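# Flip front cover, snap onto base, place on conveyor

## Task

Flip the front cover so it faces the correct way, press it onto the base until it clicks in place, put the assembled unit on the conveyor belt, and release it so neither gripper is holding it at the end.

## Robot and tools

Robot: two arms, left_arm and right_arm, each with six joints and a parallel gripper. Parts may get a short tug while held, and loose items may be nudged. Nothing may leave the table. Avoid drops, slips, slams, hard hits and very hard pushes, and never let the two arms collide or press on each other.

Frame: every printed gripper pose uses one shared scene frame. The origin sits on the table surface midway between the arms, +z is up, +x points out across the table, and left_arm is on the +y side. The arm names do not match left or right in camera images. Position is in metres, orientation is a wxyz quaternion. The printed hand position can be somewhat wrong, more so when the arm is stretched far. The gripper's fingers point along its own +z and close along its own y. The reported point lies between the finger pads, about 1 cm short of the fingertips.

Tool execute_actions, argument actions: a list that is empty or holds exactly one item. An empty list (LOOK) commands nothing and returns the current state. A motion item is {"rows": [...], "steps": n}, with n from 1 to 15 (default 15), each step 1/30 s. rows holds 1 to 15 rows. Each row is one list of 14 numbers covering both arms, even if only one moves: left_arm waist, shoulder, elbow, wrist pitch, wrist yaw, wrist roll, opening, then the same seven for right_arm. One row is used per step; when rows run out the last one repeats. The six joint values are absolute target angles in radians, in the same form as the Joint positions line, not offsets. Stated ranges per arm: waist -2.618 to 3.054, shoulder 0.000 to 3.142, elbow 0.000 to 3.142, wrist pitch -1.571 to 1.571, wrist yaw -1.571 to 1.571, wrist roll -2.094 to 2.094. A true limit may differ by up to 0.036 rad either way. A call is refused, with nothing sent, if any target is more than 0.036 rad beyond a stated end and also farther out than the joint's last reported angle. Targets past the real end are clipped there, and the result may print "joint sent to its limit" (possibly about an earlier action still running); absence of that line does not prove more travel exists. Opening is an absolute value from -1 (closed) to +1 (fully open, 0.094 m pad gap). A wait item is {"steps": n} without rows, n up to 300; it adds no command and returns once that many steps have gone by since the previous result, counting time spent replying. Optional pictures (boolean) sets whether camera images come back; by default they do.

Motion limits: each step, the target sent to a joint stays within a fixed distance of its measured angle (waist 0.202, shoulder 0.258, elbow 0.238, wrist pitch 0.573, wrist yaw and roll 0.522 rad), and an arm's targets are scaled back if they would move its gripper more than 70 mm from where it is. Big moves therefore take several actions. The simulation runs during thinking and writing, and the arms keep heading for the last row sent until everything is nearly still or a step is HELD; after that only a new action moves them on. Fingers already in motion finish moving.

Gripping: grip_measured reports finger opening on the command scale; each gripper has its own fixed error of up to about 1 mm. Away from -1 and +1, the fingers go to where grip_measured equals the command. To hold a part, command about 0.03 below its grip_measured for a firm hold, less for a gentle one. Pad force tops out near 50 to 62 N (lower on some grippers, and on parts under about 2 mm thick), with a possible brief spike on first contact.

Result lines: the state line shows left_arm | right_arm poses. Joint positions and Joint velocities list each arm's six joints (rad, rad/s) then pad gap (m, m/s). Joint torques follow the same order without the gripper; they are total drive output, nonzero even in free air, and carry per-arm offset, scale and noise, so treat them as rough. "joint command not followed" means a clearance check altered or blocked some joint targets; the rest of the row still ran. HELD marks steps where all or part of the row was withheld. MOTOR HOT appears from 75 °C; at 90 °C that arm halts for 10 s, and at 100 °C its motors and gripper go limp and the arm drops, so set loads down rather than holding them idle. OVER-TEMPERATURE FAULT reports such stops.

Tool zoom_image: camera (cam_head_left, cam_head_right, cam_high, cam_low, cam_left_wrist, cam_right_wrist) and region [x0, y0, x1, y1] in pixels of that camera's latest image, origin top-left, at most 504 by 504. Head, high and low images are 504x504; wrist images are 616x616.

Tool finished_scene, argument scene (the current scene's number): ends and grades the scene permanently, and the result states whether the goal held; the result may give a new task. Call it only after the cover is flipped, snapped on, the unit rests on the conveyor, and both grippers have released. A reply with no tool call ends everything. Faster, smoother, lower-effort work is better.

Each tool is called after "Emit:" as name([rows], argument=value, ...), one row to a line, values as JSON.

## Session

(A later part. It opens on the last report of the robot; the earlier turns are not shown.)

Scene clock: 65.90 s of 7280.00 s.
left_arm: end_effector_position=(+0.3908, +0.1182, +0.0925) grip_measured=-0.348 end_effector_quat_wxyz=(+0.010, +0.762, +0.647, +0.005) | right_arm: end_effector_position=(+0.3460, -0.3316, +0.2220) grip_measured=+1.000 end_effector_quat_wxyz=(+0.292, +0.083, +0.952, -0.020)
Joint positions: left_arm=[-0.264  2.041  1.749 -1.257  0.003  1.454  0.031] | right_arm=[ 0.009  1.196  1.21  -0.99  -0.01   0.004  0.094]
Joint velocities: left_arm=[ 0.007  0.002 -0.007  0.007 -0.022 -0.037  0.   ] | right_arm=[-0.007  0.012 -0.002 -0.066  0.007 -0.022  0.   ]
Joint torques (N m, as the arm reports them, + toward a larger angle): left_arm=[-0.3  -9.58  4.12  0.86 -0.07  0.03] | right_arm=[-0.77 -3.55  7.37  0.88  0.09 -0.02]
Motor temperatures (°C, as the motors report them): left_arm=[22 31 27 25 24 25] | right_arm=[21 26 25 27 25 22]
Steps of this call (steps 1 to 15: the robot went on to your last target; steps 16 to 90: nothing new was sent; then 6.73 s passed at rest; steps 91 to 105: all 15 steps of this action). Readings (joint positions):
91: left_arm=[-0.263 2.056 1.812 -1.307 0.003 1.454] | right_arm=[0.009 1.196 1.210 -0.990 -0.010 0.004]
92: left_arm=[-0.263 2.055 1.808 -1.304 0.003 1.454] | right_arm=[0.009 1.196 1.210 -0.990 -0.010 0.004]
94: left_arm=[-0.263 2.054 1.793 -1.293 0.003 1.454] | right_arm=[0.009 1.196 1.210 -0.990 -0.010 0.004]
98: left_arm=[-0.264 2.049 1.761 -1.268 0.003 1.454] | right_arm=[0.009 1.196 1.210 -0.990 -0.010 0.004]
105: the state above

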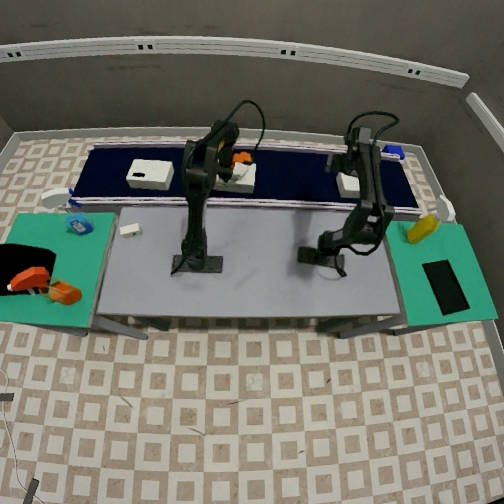

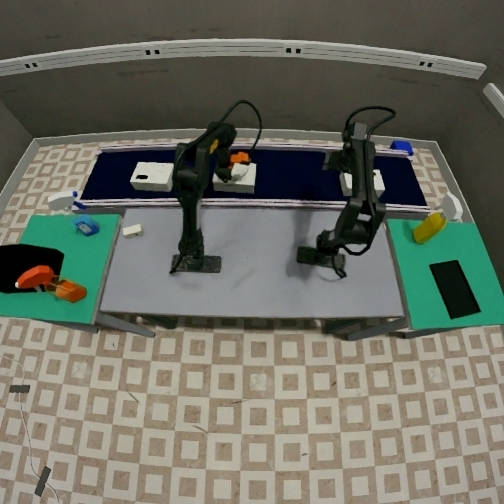

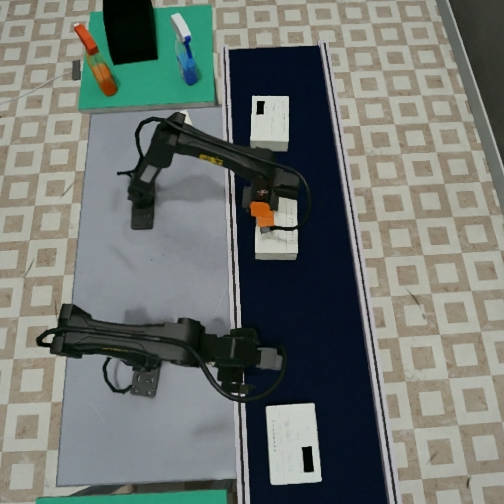

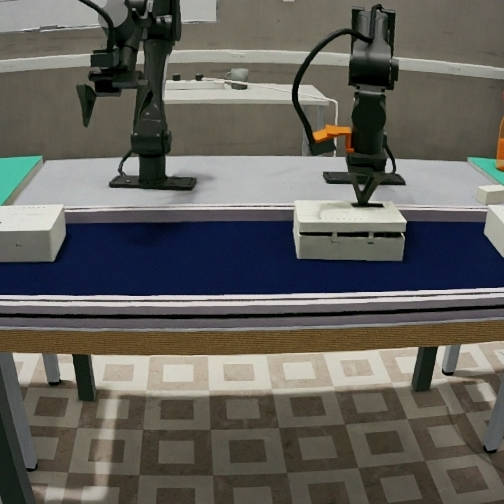

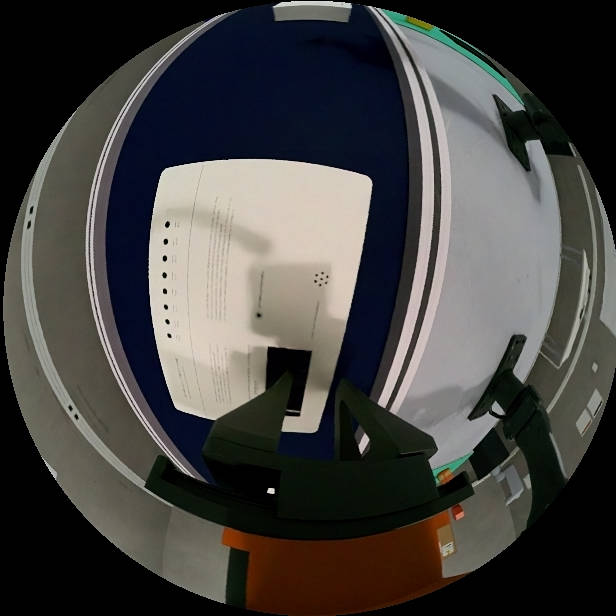

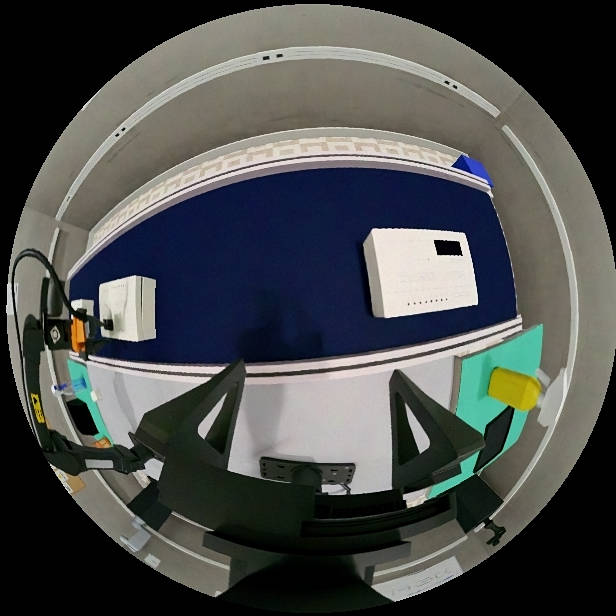

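Emit:
execute_actions([
  {"rows":[[-0.27,2.03,1.77,-1.27,0,1.46,-0.35,0,1.2,1.2,-1.0,0,0,1],[-0.27,2.02,1.8,-1.3,0,1.46,-0.35,0,1.2,1.2,-1.0,0,0,1],[-0.27,2.01,1.83,-1.33,0,1.46,-0.35,0,1.2,1.2,-1.0,0,0,1],[-0.25,2.0,1.86,-1.36,0,1.46,-0.35,0,1.2,1.2,-1.0,0,0,1],[-0.2,1.97,1.88,-1.4,0,1.2,-0.35,0,1.2,1.2,-1.0,0,0,1],[-0.15,1.94,1.9,-1.44,0,1.0,-0.35,0,1.2,1.2,-1.0,0,0,1],[-0.1,1.92,1.9,-1.47,0,0.8,-0.35,0,1.2,1.2,-1.0,0,0,1],[-0.05,1.92,1.9,-1.47,0,0.6,-0.35,0,1.2,1.2,-1.0,0,0,1],[0,1.92,1.9,-1.47,0,0.4,-0.35,0,1.2,1.2,-1.0,0,0,1],[0.05,1.92,1.9,-1.47,0,0.2,-0.35,0,1.2,1.2,-1.0,0,0,1],[0.1,1.92,1.9,-1.47,0,0,-0.35,0,1.2,1.2,-1.0,0,0,1]]},
])

Emit:
zoom_image(camera="cam_head_right", region=[190, 145, 280, 215])

Emit:
zoom_image(camera="cam_right_wrist", region=[60, 260, 170, 360])

Scene clock: 76.93 s of 7280.00 s.
left_arm: end_effector_position=(+0.3962, +0.2743, +0.1714) grip_measured=-0.348 end_effector_quat_wxyz=(+0.059, +0.211, +0.975, +0.025) | right_arm: end_effector_position=(+0.3460, -0.3316, +0.2220) grip_measured=+1.000 end_effector_quat_wxyz=(+0.292, +0.083, +0.952, -0.020)
Joint positions: left_arm=[ 0.13   1.925  1.891 -1.409 -0.009  0.54   0.031] | right_arm=[ 0.009  1.196  1.21  -0.99  -0.01   0.004  0.094]
Joint velocities: left_arm=[ 0.613 -0.012 -0.022 -0.286 -0.212 -2.864  0.   ] | right_arm=[ 0.002 -0.027 -0.002  0.007 -0.022  0.007  0.   ]
Joint torques (N m, as the arm reports them, + toward a larger angle): left_arm=[-5.49 -8.66  6.37  0.58  0.25  0.02] | right_arm=[-0.78 -3.53  7.36  0.88  0.09 -0.02]
Motor temperatures (°C, as the motors report them): left_arm=[22 31 26 25 24 25] | right_arm=[21 26 26 27 25 22]
Steps of this call (steps 1 to 15: the robot went on to your last target; steps 16 to 90: nothing new was sent; then 7.53 s passed at rest; steps 91 to 105: all 15 steps of this action). Readings (joint positions):
91: left_arm=[-0.264 2.041 1.750 -1.257 0.003 1.454] | right_arm=[0.009 1.196 1.210 -0.990 -0.010 0.004]
92: left_arm=[-0.264 2.041 1.755 -1.261 0.003 1.454] | right_arm=[0.009 1.196 1.210 -0.990 -0.010 0.004]
94: left_arm=[-0.264 2.041 1.784 -1.286 0.003 1.454] | right_arm=[0.009 1.196 1.210 -0.990 -0.010 0.004]
98: left_arm=[-0.195 1.988 1.855 -1.347 0.008 1.185] | right_arm=[0.009 1.196 1.210 -0.990 -0.010 0.004]
105: the state above

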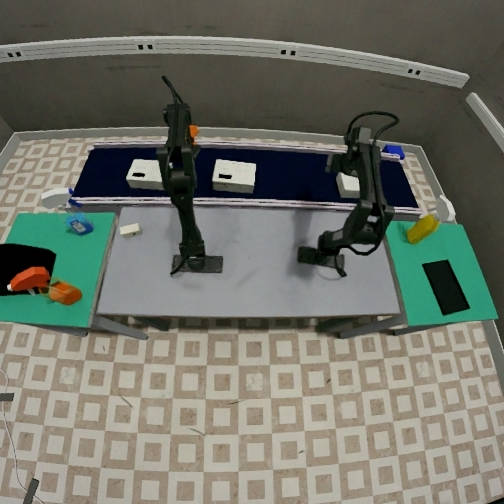

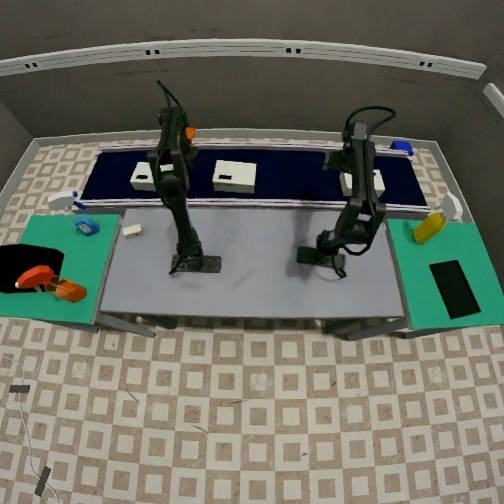

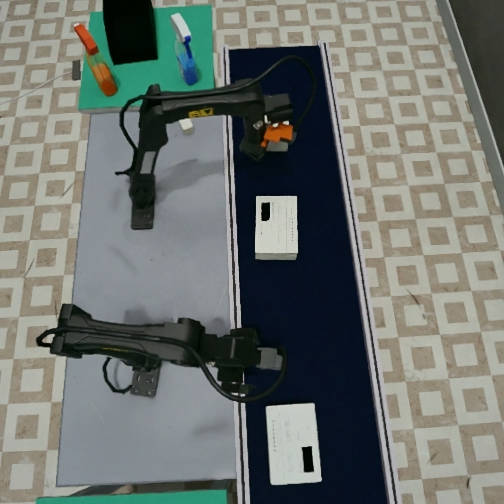

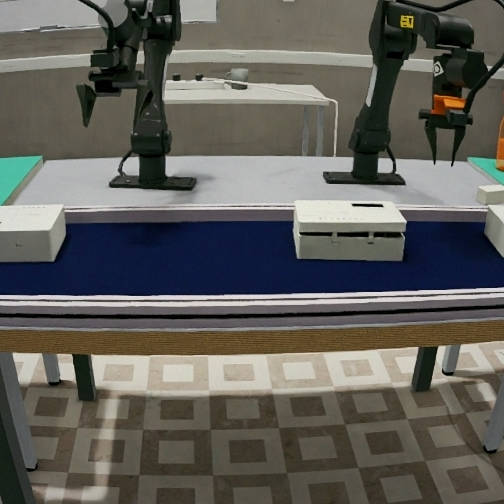

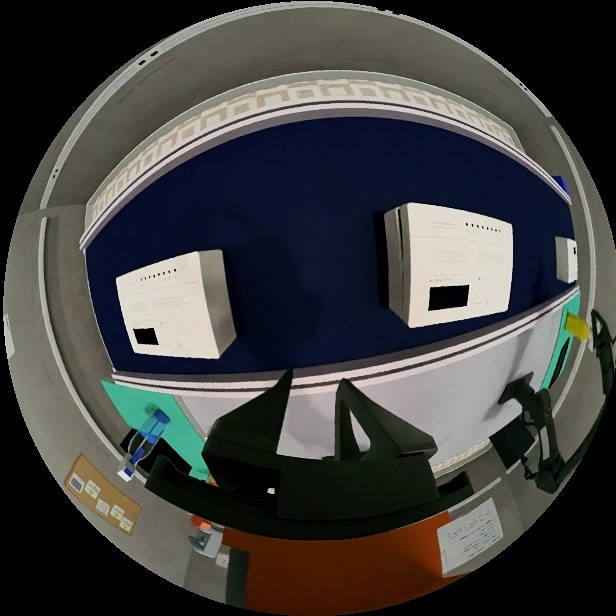

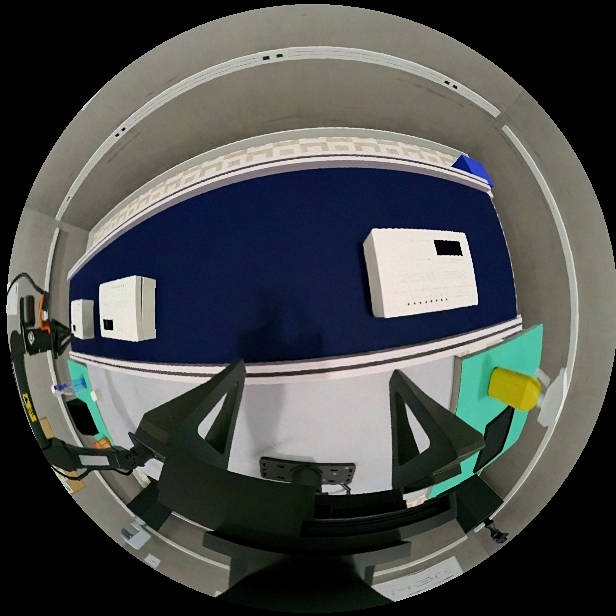

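Region (190, 145, 280, 215) of cam_head_right's 504x504 image, scaled by 5.600, with more detail than that image has.

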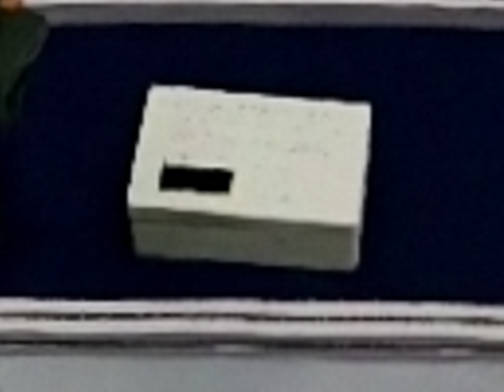

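Region (60, 260, 170, 360) of cam_right_wrist's 616x616 image, scaled by 4.582, with more detail than that image has; it fills the top 458 rows of this view, and the rest is white.

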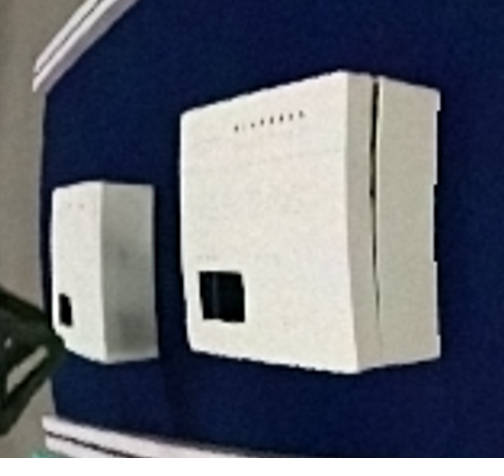

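Emit:
execute_actions([
  {"rows":[[0.1,1.92,1.9,-1.47,0,0,-0.35,0.1,1.3,1.15,0.4,-1.26,1.57,-0.4]]},
], pictures=false)

Emit:
execute_actions([
  {"rows":[[0.1,1.92,1.9,-1.47,0,0,-0.35,0.12,1.36,1.14,0.5,-1.26,1.57,-0.4],[0.1,1.92,1.9,-1.47,0,0,-0.35,0.13,1.42,1.13,0.6,-1.26,1.57,-0.4],[0.1,1.92,1.9,-1.47,0,0,-0.35,0.15,1.48,1.12,0.7,-1.26,1.57,-0.4],[0.1,1.92,1.9,-1.47,0,0,-0.35,0.16,1.54,1.11,0.8,-1.26,1.57,-0.4],[0.1,1.92,1.9,-1.47,0,0,-0.35,0.18,1.6,1.1,0.9,-1.26,1.57,-0.4],[0.1,1.92,1.9,-1.47,0,0,-0.35,0.2,1.66,1.09,1.0,-1.26,1.57,-0.4],[0.1,1.92,1.9,-1.47,0,0,-0.35,0.21,1.72,1.08,1.1,-1.26,1.57,-0.4],[0.1,1.92,1.9,-1.47,0,0,-0.35,0.23,1.78,1.07,1.14,-1.26,1.57,-0.4],[0.1,1.92,1.9,-1.47,0,0,-0.35,0.25,1.84,1.06,1.14,-1.26,1.57,-0.4],[0.1,1.92,1.9,-1.47,0,0,-0.35,0.26,1.9,1.05,1.14,-1.26,1.57,-0.4],[0.1,1.92,1.9,-1.47,0,0,-0.35,0.28,1.96,1.04,1.14,-1.26,1.57,-0.4],[0.1,1.92,1.9,-1.47,0,0,-0.35,0.29,2.02,1.03,1.14,-1.26,1.57,-0.4],[0.1,1.92,1.9,-1.47,0,0,-0.35,0.3,2.07,1.02,1.14,-1.26,1.57,-0.4],[0.1,1.92,1.9,-1.47,0,0,-0.35,0.31,2.11,1.01,1.14,-1.26,1.57,-0.4],[0.1,1.92,1.9,-1.47,0,0,-0.35,0.32,2.135,1.01,1.14,-1.26,1.57,-0.4]]},
], pictures=false)

Emit:
execute_actions([
  {"steps":30},
])

Scene clock: 109.83 s of 7280.00 s.
left_arm: end_effector_position=(+0.3872, +0.2619, +0.1702) grip_measured=-0.348 end_effector_quat_wxyz=(+0.043, -0.039, +0.998, +0.006) | right_arm: end_effector_position=(+0.4231, -0.1638, +0.3843) grip_measured=-0.398 end_effector_quat_wxyz=(+0.342, +0.096, +0.711, +0.607)
Joint positions: left_arm=[ 0.101  1.925  1.891 -1.451 -0.007  0.006  0.031] | right_arm=[ 0.089  1.309  1.149  0.101 -1.016  1.143  0.028]
Joint velocities: left_arm=[-0.012  0.007 -0.002  0.022 -0.037  0.007  0.   ] | right_arm=[ 0.027  0.002 -0.012  2.073 -1.634  2.821 -0.001]
Joint torques (N m, as the arm reports them, + toward a larger angle): left_arm=[-0.06 -8.7   6.38  0.53  0.03 -0.12] | right_arm=[ 0.62 -6.33  8.96  1.11 -0.1  -0.05]
Motor temperatures (°C, as the motors report them): left_arm=[22 30 27 25 24 25] | right_arm=[21 26 26 28 25 22]
Steps of this call (steps 1 to 45: the robot went on to your last target; steps 46 to 110: nothing new was sent; then 28.73 s passed at rest; steps 111 to 125: all 15 steps of this action). Readings (joint positions):
111: left_arm=[0.101 1.925 1.891 -1.450 -0.007 0.006] | right_arm=[0.013 1.200 1.203 -0.959 -0.049 0.055]
112: left_arm=[0.101 1.925 1.891 -1.450 -0.007 0.006] | right_arm=[0.026 1.209 1.194 -0.896 -0.109 0.120]
114: left_arm=[0.101 1.925 1.891 -1.451 -0.007 0.006] | right_arm=[0.057 1.246 1.179 -0.751 -0.245 0.259]
118: left_arm=[0.101 1.925 1.891 -1.451 -0.007 0.006] | right_arm=[0.085 1.301 1.154 -0.444 -0.538 0.561]
125: the state above

Scene clock: 110.33 s of 7280.00 s.
left_arm: end_effector_position=(+0.3872, +0.2619, +0.1702) grip_measured=-0.348 end_effector_quat_wxyz=(+0.043, -0.039, +0.998, +0.006) | right_arm: end_effector_position=(+0.4733, -0.0622, +0.1575) grip_measured=-0.398 end_effector_quat_wxyz=(+0.073, +0.085, +0.705, +0.700)
Joint positions: left_arm=[ 0.101  1.925  1.891 -1.451 -0.007  0.006  0.031] | right_arm=[ 0.295  2.094  1.026  1.038 -1.233  1.559  0.028]
Joint velocities: left_arm=[ 0.002  0.007 -0.002 -0.037 -0.022 -0.066 -0.   ] | right_arm=[ 0.315  1.36  -0.369  0.11  -0.11   0.139  0.   ]
Joint torques (N m, as the arm reports them, + toward a larger angle): left_arm=[-0.07 -8.69  6.39  0.54  0.03 -0.12] | right_arm=[  0.4  -15.33   7.39   1.84  -0.21  -0.05]
Motor temperatures (°C, as the motors report them): left_arm=[22 30 27 25 24 25] | right_arm=[21 26 26 28 25 22]
Steps of this call (steps 1 to 15: all 15 steps of this action). Readings (joint positions):
1: left_arm=[0.101 1.925 1.891 -1.451 -0.007 0.006] | right_arm=[0.093 1.312 1.149 0.177 -1.064 1.229]
2: left_arm=[0.101 1.925 1.891 -1.451 -0.007 0.006] | right_arm=[0.101 1.326 1.149 0.263 -1.104 1.298]
4: left_arm=[0.101 1.925 1.891 -1.451 -0.007 0.006] | right_arm=[0.128 1.393 1.149 0.456 -1.163 1.396]
8: left_arm=[0.101 1.925 1.891 -1.451 -0.007 0.006] | right_arm=[0.192 1.645 1.126 0.827 -1.214 1.498]
15: the state above

Scene clock: 111.33 s of 7280.00 s.
left_arm: end_effector_position=(+0.3872, +0.2619, +0.1702) grip_measured=-0.348 end_effector_quat_wxyz=(+0.043, -0.039, +0.998, +0.006) | right_arm: end_effector_position=(+0.4597, -0.0515, +0.1322) grip_measured=-0.398 end_effector_quat_wxyz=(+0.047, +0.082, +0.708, +0.700)
Joint positions: left_arm=[ 0.101  1.925  1.891 -1.451 -0.007  0.006  0.031] | right_arm=[ 0.321  2.153  0.991  1.116 -1.25   1.575  0.028]
Joint velocities: left_arm=[ 0.007 -0.012 -0.002  0.037 -0.037  0.007 -0.   ] | right_arm=[ 0.007 -0.002 -0.002 -0.081 -0.066 -0.081 -0.   ]
Joint torques (N m, as the arm reports them, + toward a larger angle): left_arm=[-0.07 -8.69  6.39  0.54  0.03 -0.12] | right_arm=[ -0.12 -12.96   8.17   1.32  -0.13  -0.03]
Motor temperatures (°C, as the motors report them): left_arm=[22 30 27 25 24 25] | right_arm=[21 27 26 28 25 22]
Steps of this call (steps 1 to 30: the robot went on to your last target). Readings (joint positions):
1: left_arm=[0.101 1.925 1.891 -1.451 -0.007 0.006] | right_arm=[0.306 2.135 1.014 1.039 -1.235 1.563]
2: left_arm=[0.101 1.925 1.891 -1.451 -0.007 0.006] | right_arm=[0.314 2.162 1.003 1.039 -1.238 1.567]
4: left_arm=[0.101 1.925 1.891 -1.451 -0.007 0.006] | right_arm=[0.321 2.180 0.991 1.039 -1.243 1.573]
8: left_arm=[0.101 1.925 1.891 -1.451 -0.007 0.006] | right_arm=[0.321 2.162 0.991 1.081 -1.247 1.575]
30: the state above
All arms were judged still, so your last target was given up. Only a new action makes them travel on or press farther. Fingers that are still opening or closing keep moving.

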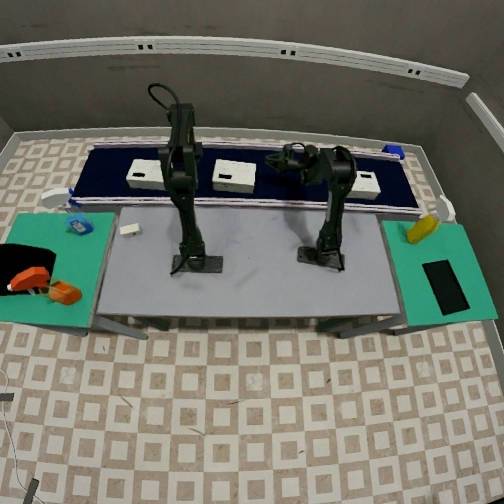

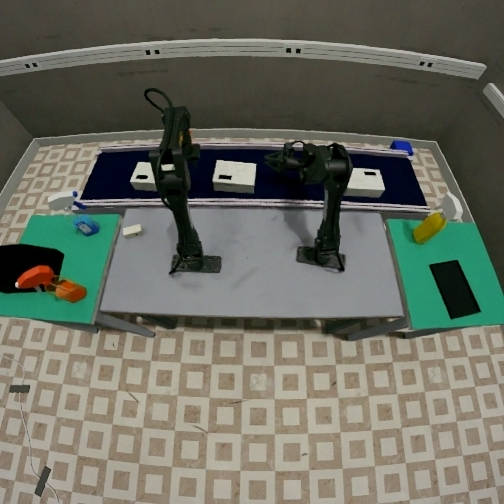

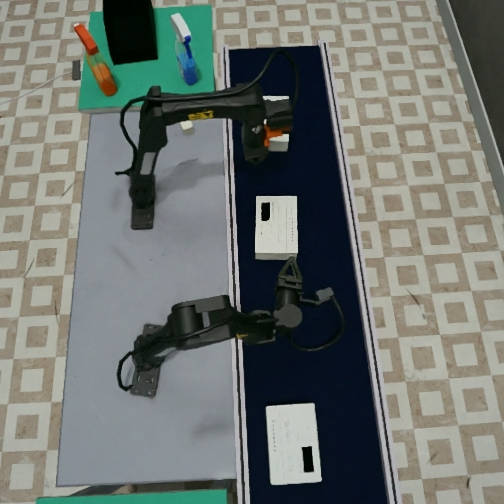

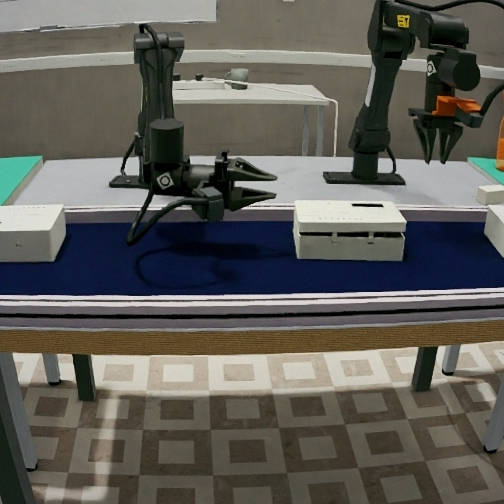

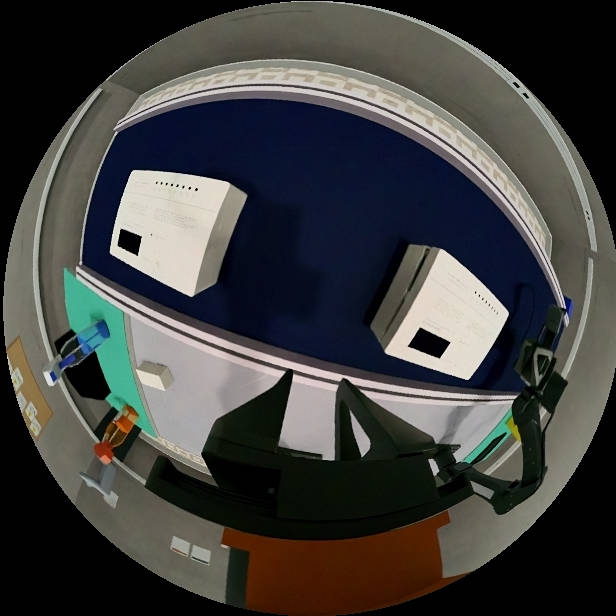

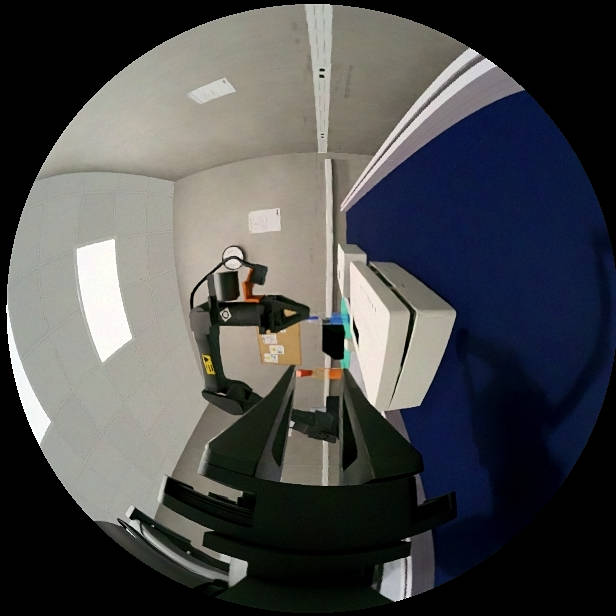

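Emit:
execute_actions([
  {"rows":[[0.1,1.92,1.9,-1.47,0,0,-0.35,0.32,2.16,1.015,1.18,-1.26,1.57,-0.4],[0.1,1.92,1.9,-1.47,0,0,-0.35,0.32,2.18,1.015,1.21,-1.26,1.57,-0.4],[0.1,1.92,1.9,-1.47,0,0,-0.35,0.32,2.2,1.015,1.24,-1.26,1.57,-0.4],[0.1,1.92,1.9,-1.47,0,0,-0.35,0.32,2.22,1.015,1.27,-1.26,1.57,-0.4],[0.1,1.92,1.9,-1.47,0,0,-0.35,0.32,2.24,1.015,1.3,-1.26,1.57,-0.4],[0.1,1.92,1.9,-1.47,0,0,-0.35,0.33,2.26,1.015,1.33,-1.26,1.57,-0.4],[0.1,1.92,1.9,-1.47,0,0,-0.35,0.335,2.28,1.02,1.36,-1.26,1.57,-0.4],[0.1,1.92,1.9,-1.47,0,0,-0.35,0.34,2.295,1.025,1.38,-1.26,1.57,-0.4],[0.1,1.92,1.9,-1.47,0,0,-0.35,0.345,2.31,1.03,1.4,-1.26,1.57,-0.4],[0.1,1.92,1.9,-1.47,0,0,-0.35,0.35,2.325,1.035,1.41,-1.26,1.57,-0.4],[0.1,1.92,1.9,-1.47,0,0,-0.35,0.355,2.338,1.04,1.415,-1.26,1.57,-0.4],[0.1,1.92,1.9,-1.47,0,0,-0.35,0.36,2.348,1.045,1.415,-1.26,1.57,-0.4]]},
], pictures=false)

Emit:
execute_actions([
  {"steps":15},
])

Emit:
zoom_image(camera="cam_low", region=[200, 170, 350, 280])

Scene clock: 124.23 s of 7280.00 s.
left_arm: end_effector_position=(+0.3872, +0.2619, +0.1702) grip_measured=-0.348 end_effector_quat_wxyz=(+0.043, -0.039, +0.998, +0.006) | right_arm: end_effector_position=(+0.4552, -0.0376, +0.0833) grip_measured=-0.398 end_effector_quat_wxyz=(+0.055, +0.050, +0.704, +0.706)
Joint positions: left_arm=[ 0.101  1.925  1.891 -1.451 -0.007  0.006  0.031] | right_arm=[ 0.353  2.351  1.014  1.35  -1.251  1.576  0.028]
Joint velocities: left_arm=[-0.012 -0.002 -0.002 -0.007  0.051  0.007  0.   ] | right_arm=[ 0.09   0.051 -0.002  0.081 -0.051  0.066 -0.001]
Joint torques (N m, as the arm reports them, + toward a larger angle): left_arm=[-0.07 -8.69  6.39  0.54  0.03 -0.12] | right_arm=[  0.18 -12.59   8.18   1.5   -0.05  -0.03]
Motor temperatures (°C, as the motors report them): left_arm=[22 31 27 25 24 25] | right_arm=[21 32 26 29 25 22]
Steps of this call (steps 1 to 90: nothing new was sent; then 9.40 s passed at rest; steps 91 to 105: all 15 steps of this action). Readings (joint positions):
91: left_arm=[0.101 1.925 1.891 -1.451 -0.007 0.006] | right_arm=[0.321 2.153 0.991 1.120 -1.250 1.575]
92: left_arm=[0.101 1.925 1.891 -1.451 -0.007 0.006] | right_arm=[0.321 2.156 0.991 1.132 -1.250 1.575]
94: left_arm=[0.101 1.925 1.891 -1.451 -0.007 0.006] | right_arm=[0.321 2.174 0.994 1.173 -1.251 1.575]
98: left_arm=[0.101 1.925 1.891 -1.451 -0.007 0.006] | right_arm=[0.323 2.251 1.000 1.269 -1.251 1.575]
105: the state above

Scene clock: 124.73 s of 7280.00 s.
left_arm: end_effector_position=(+0.3872, +0.2619, +0.1702) grip_measured=-0.348 end_effector_quat_wxyz=(+0.043, -0.039, +0.998, +0.006) | right_arm: end_effector_position=(+0.4558, -0.0361, +0.0900) grip_measured=-0.398 end_effector_quat_wxyz=(+0.069, +0.032, +0.700, +0.710)
Joint positions: left_arm=[ 0.101  1.925  1.891 -1.451 -0.007  0.006  0.031] | right_arm=[ 0.356  2.352  1.022  1.389 -1.253  1.576  0.028]
Joint velocities: left_arm=[-0.012  0.007 -0.007  0.066 -0.066  0.081 -0.001] | right_arm=[-0.002 -0.002  0.007  0.037  0.007  0.007 -0.   ]
Joint torques (N m, as the arm reports them, + toward a larger angle): left_arm=[-0.08 -8.69  6.39  0.54  0.03 -0.13] | right_arm=[  0.37 -12.34   7.53   1.3   -0.05  -0.03]
Motor temperatures (°C, as the motors report them): left_arm=[22 31 27 25 24 25] | right_arm=[21 32 26 29 25 22]
Steps of this call (steps 1 to 15: the robot went on to your last target). Readings (joint positions):
1: left_arm=[0.101 1.925 1.891 -1.451 -0.007 0.006] | right_arm=[0.355 2.352 1.015 1.355 -1.252 1.576]
2: left_arm=[0.101 1.925 1.891 -1.451 -0.007 0.006] | right_arm=[0.356 2.352 1.016 1.361 -1.253 1.576]
4: left_arm=[0.101 1.925 1.891 -1.451 -0.007 0.006] | right_arm=[0.356 2.352 1.020 1.373 -1.253 1.576]
8: left_arm=[0.101 1.925 1.891 -1.451 -0.007 0.006] | right_arm=[0.356 2.352 1.022 1.384 -1.253 1.576]
15: the state above

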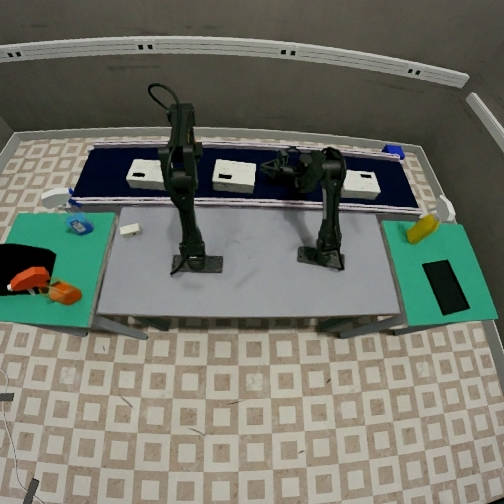

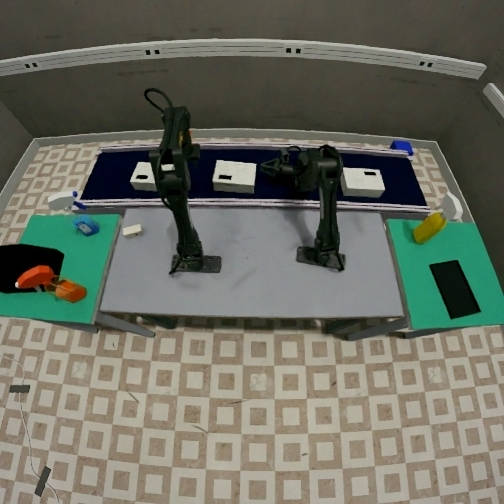

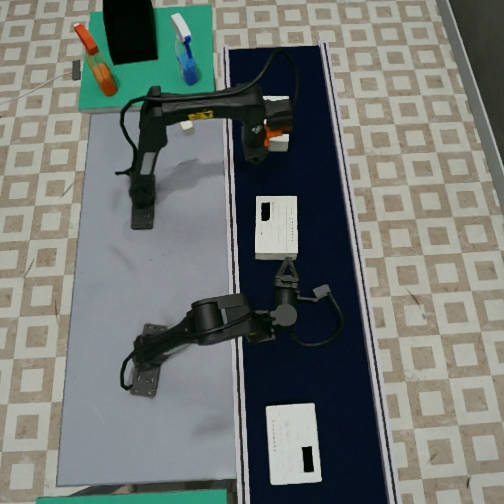

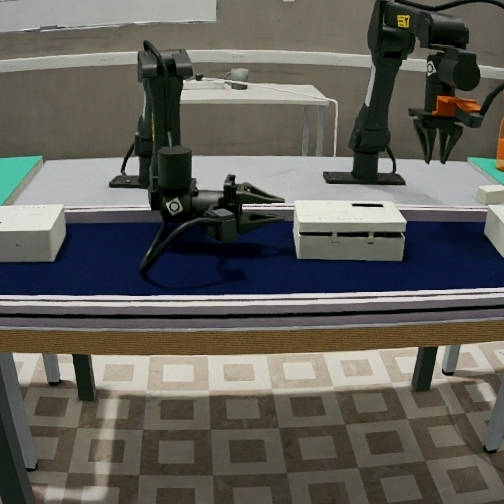

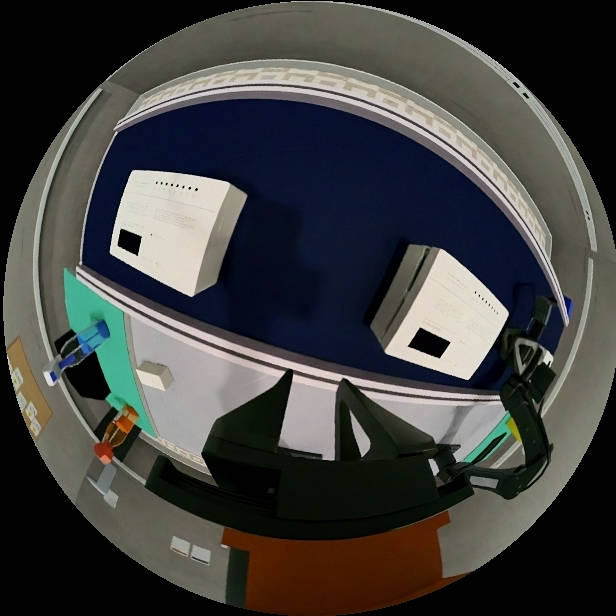

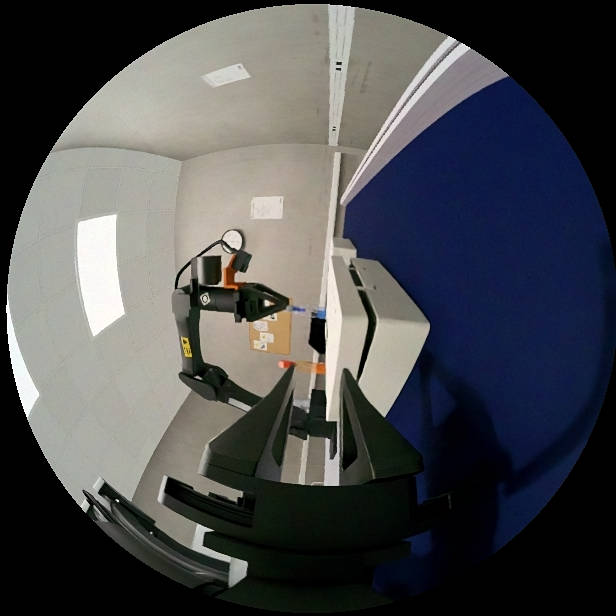

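Region (200, 170, 350, 280) of cam_low's 504x504 image, scaled by 3.360, with more detail than that image has; it fills the top 370 rows of this view, and the rest is white.

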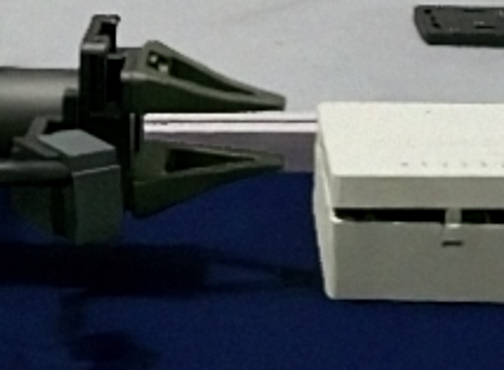

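Emit:
execute_actions([
  {"rows":[[0.1,1.92,1.9,-1.47,0,0,-0.35,0.365,2.358,1.065,1.41,-1.26,1.57,-0.3],[0.1,1.92,1.9,-1.47,0,0,-0.35,0.37,2.37,1.085,1.4,-1.26,1.57,-0.2],[0.1,1.92,1.9,-1.47,0,0,-0.35,0.375,2.382,1.105,1.39,-1.26,1.57,-0.1],[0.1,1.92,1.9,-1.47,0,0,-0.35,0.375,2.393,1.12,1.38,-1.26,1.57,-0.05]]},
])

Emit:
zoom_image(camera="cam_low", region=[200, 170, 350, 280])

Emit:
zoom_image(camera="cam_right_wrist", region=[290, 280, 450, 440])

Scene clock: 134.03 s of 7280.00 s.
left_arm: end_effector_position=(+0.3872, +0.2619, +0.1702) grip_measured=-0.348 end_effector_quat_wxyz=(+0.043, -0.039, +0.998, +0.006) | right_arm: end_effector_position=(+0.4672, -0.0285, +0.0934) grip_measured=-0.052 end_effector_quat_wxyz=(+0.078, +0.014, +0.696, +0.714)
Joint positions: left_arm=[ 0.101  1.925  1.891 -1.451 -0.007  0.006  0.031] | right_arm=[ 0.367  2.386  1.098  1.387 -1.256  1.576  0.045]
Joint velocities: left_arm=[ 0.002 -0.012  0.002 -0.066 -0.066 -0.066 -0.   ] | right_arm=[ 0.007 -0.002  0.012 -0.081 -0.051 -0.007 -0.001]
Joint torques (N m, as the arm reports them, + toward a larger angle): left_arm=[-0.07 -8.69  6.38  0.53  0.03 -0.12] | right_arm=[  0.6  -11.85   7.66   1.     0.    -0.04]
Motor temperatures (°C, as the motors report them): left_arm=[22 31 27 25 24 25] | right_arm=[21 34 26 29 25 22]
Steps of this call (steps 1 to 15: the robot went on to your last target; steps 16 to 90: nothing new was sent; then 5.80 s passed at rest; steps 91 to 105: all 15 steps of this action). Readings (joint positions):
91: left_arm=[0.101 1.925 1.891 -1.451 -0.007 0.006] | right_arm=[0.356 2.352 1.025 1.390 -1.253 1.576]
92: left_arm=[0.101 1.925 1.891 -1.451 -0.007 0.006] | right_arm=[0.357 2.355 1.033 1.390 -1.255 1.576]
94: left_arm=[0.101 1.925 1.891 -1.451 -0.007 0.006] | right_arm=[0.360 2.369 1.066 1.390 -1.256 1.576]
98: left_arm=[0.101 1.925 1.891 -1.451 -0.007 0.006] | right_arm=[0.367 2.384 1.098 1.389 -1.256 1.576]
105: the state above

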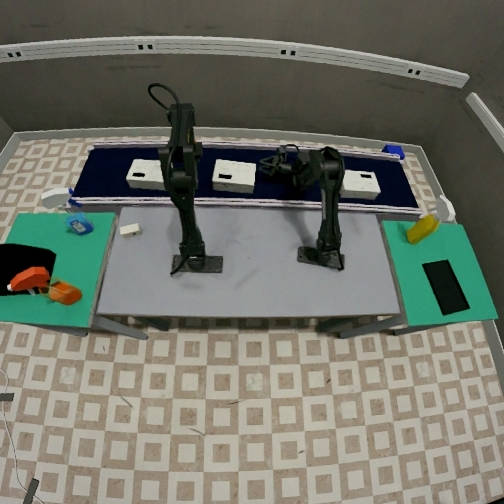

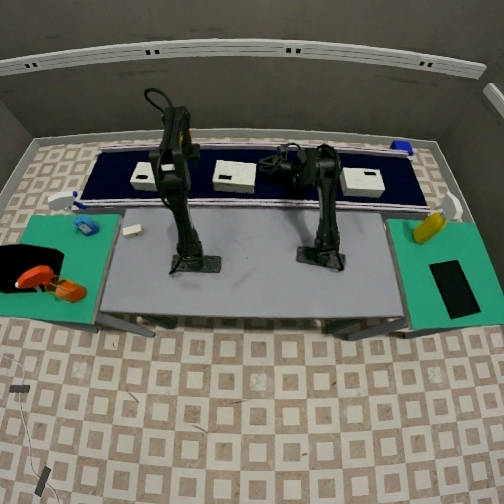

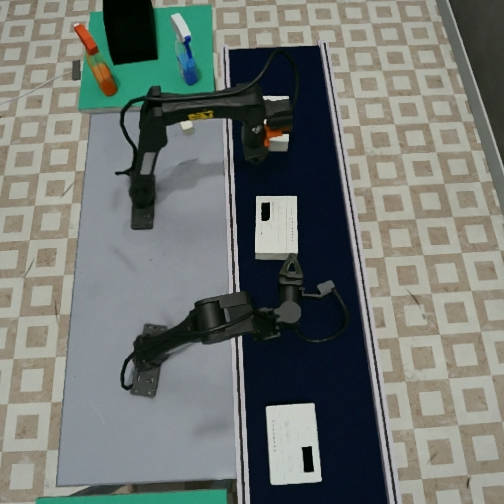

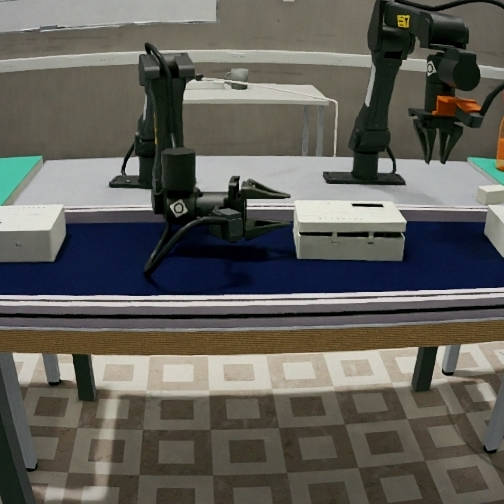

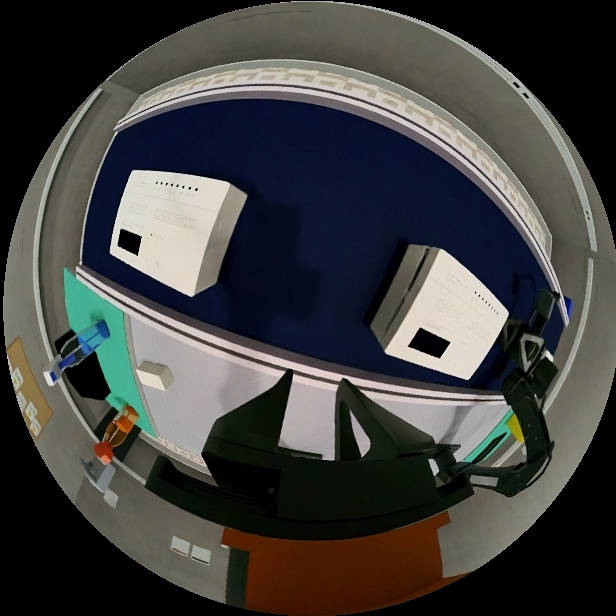

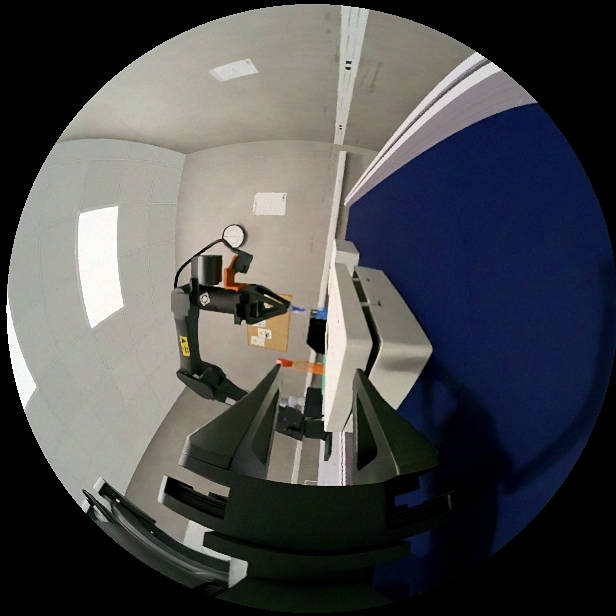

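Region (200, 170, 350, 280) of cam_low's 504x504 image, scaled by 3.360, with more detail than that image has; it fills the top 370 rows of this view, and the rest is white.

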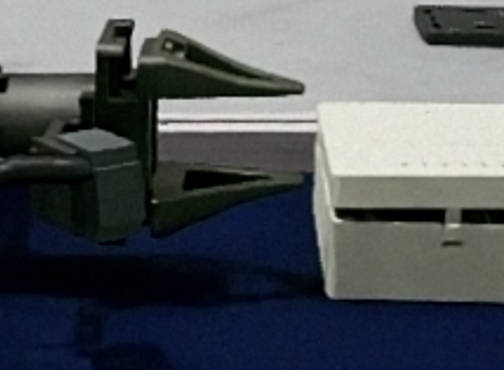

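Region (290, 280, 450, 440) of cam_right_wrist's 616x616 image, scaled by 3.150, with more detail than that image has.

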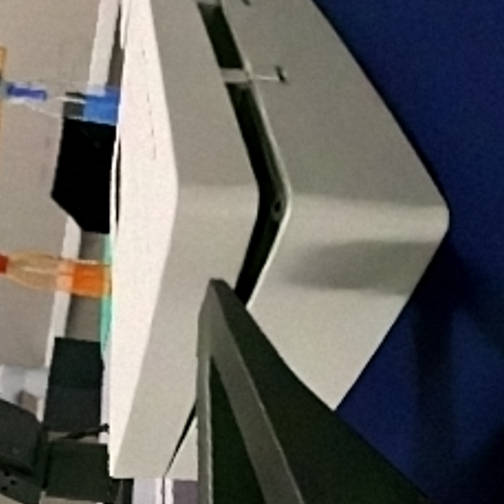

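Emit:
execute_actions([
  {"rows":[[0.1,1.92,1.9,-1.47,0,0,-0.35,0.38,2.403,1.125,1.38,-1.24,1.57,-0.05],[0.1,1.92,1.9,-1.47,0,0,-0.35,0.385,2.413,1.13,1.38,-1.225,1.57,-0.05],[0.1,1.92,1.9,-1.47,0,0,-0.35,0.392,2.42,1.13,1.38,-1.225,1.57,-0.05]]},
])

Emit:
zoom_image(camera="cam_low", region=[200, 170, 350, 280])

Emit:
zoom_image(camera="cam_right_wrist", region=[290, 280, 450, 440])

Scene clock: 140.97 s of 7280.00 s.
left_arm: end_effector_position=(+0.3872, +0.2619, +0.1702) grip_measured=-0.348 end_effector_quat_wxyz=(+0.043, -0.039, +0.998, +0.006) | right_arm: end_effector_position=(+0.4669, -0.0208, +0.0816) grip_measured=-0.052 end_effector_quat_wxyz=(+0.069, +0.023, +0.698, +0.712)
Joint positions: left_arm=[ 0.101  1.925  1.891 -1.451 -0.007  0.006  0.031] | right_arm=[ 0.386  2.417  1.108  1.382 -1.237  1.576  0.045]
Joint velocities: left_arm=[-0.007  0.002 -0.007  0.037  0.007  0.007 -0.001] | right_arm=[ 0.007 -0.012  0.012 -0.066  0.007  0.007  0.001]
Joint torques (N m, as the arm reports them, + toward a larger angle): left_arm=[-0.07 -8.7   6.41  0.54  0.03 -0.12] | right_arm=[  0.48 -12.37   7.67   1.08   0.13  -0.04]
Motor temperatures (°C, as the motors report them): left_arm=[22 31 27 25 24 25] | right_arm=[21 34 26 29 25 22]
Steps of this call (steps 1 to 15: the robot went on to your last target; steps 16 to 90: nothing new was sent; then 3.43 s passed at rest; steps 91 to 105: all 15 steps of this action). Readings (joint positions):
91: left_arm=[0.101 1.925 1.891 -1.451 -0.007 0.006] | right_arm=[0.367 2.387 1.098 1.387 -1.255 1.576]
92: left_arm=[0.101 1.925 1.891 -1.451 -0.007 0.006] | right_arm=[0.369 2.390 1.100 1.387 -1.253 1.576]
94: left_arm=[0.101 1.925 1.891 -1.451 -0.007 0.006] | right_arm=[0.373 2.401 1.107 1.387 -1.245 1.576]
98: left_arm=[0.101 1.925 1.891 -1.451 -0.007 0.006] | right_arm=[0.385 2.416 1.108 1.383 -1.240 1.576]
105: the state above

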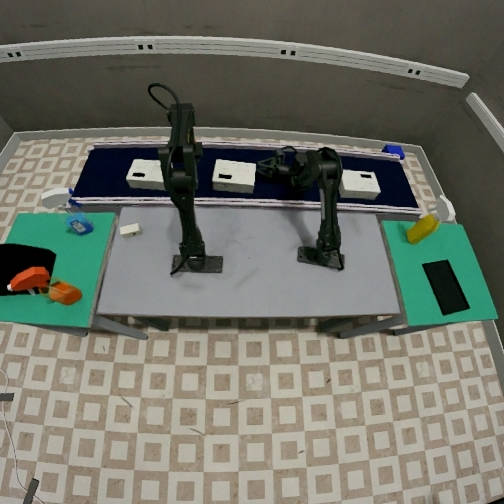

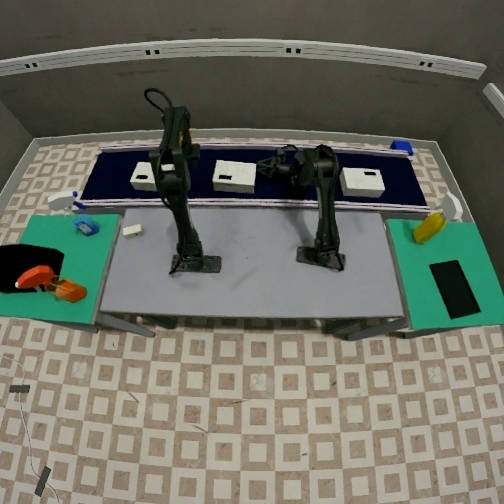

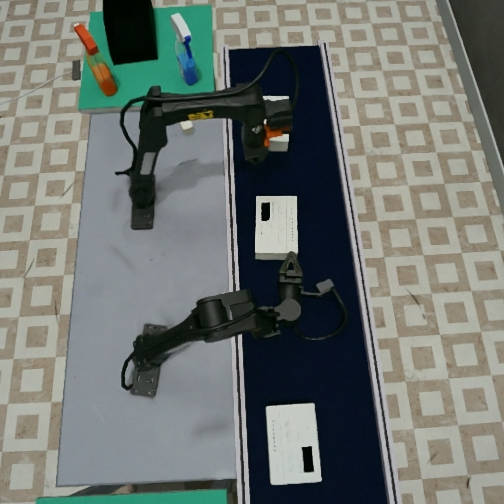

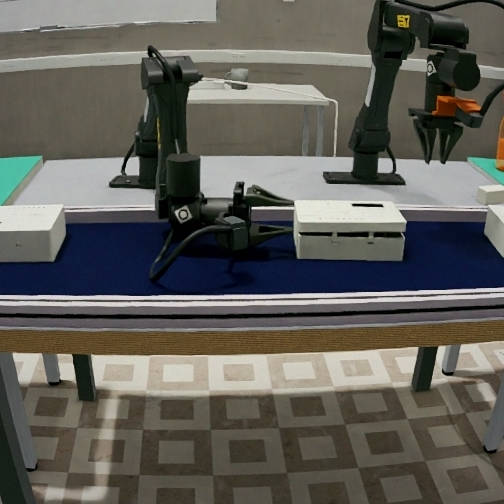

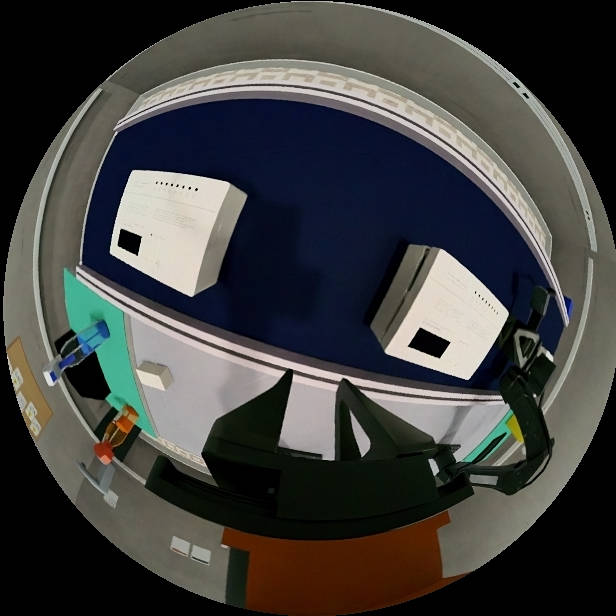

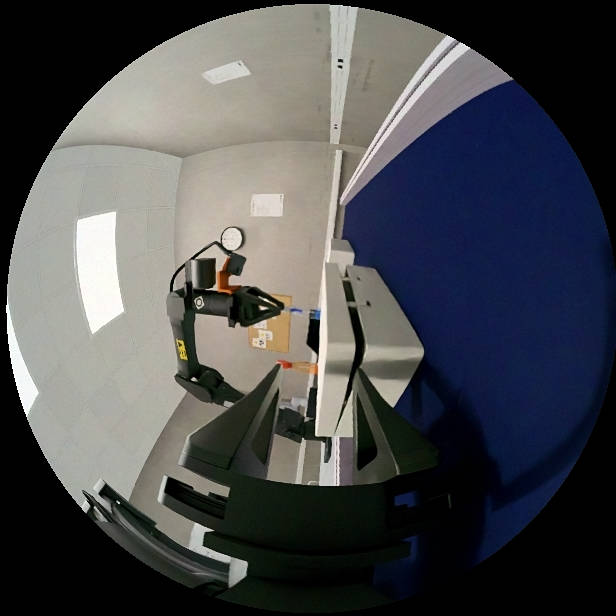

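Region (200, 170, 350, 280) of cam_low's 504x504 image, scaled by 3.360, with more detail than that image has; it fills the top 370 rows of this view, and the rest is white.

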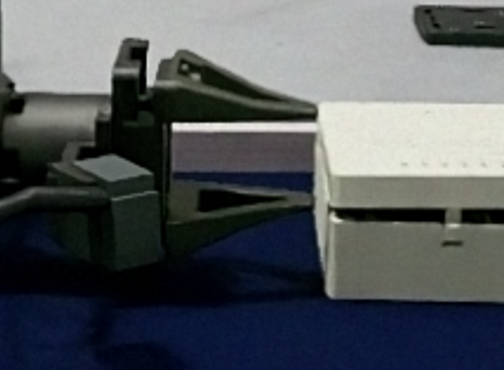

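Region (290, 280, 450, 440) of cam_right_wrist's 616x616 image, scaled by 3.150, with more detail than that image has.

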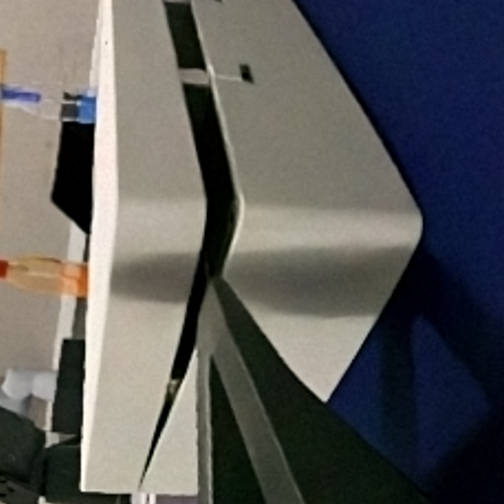

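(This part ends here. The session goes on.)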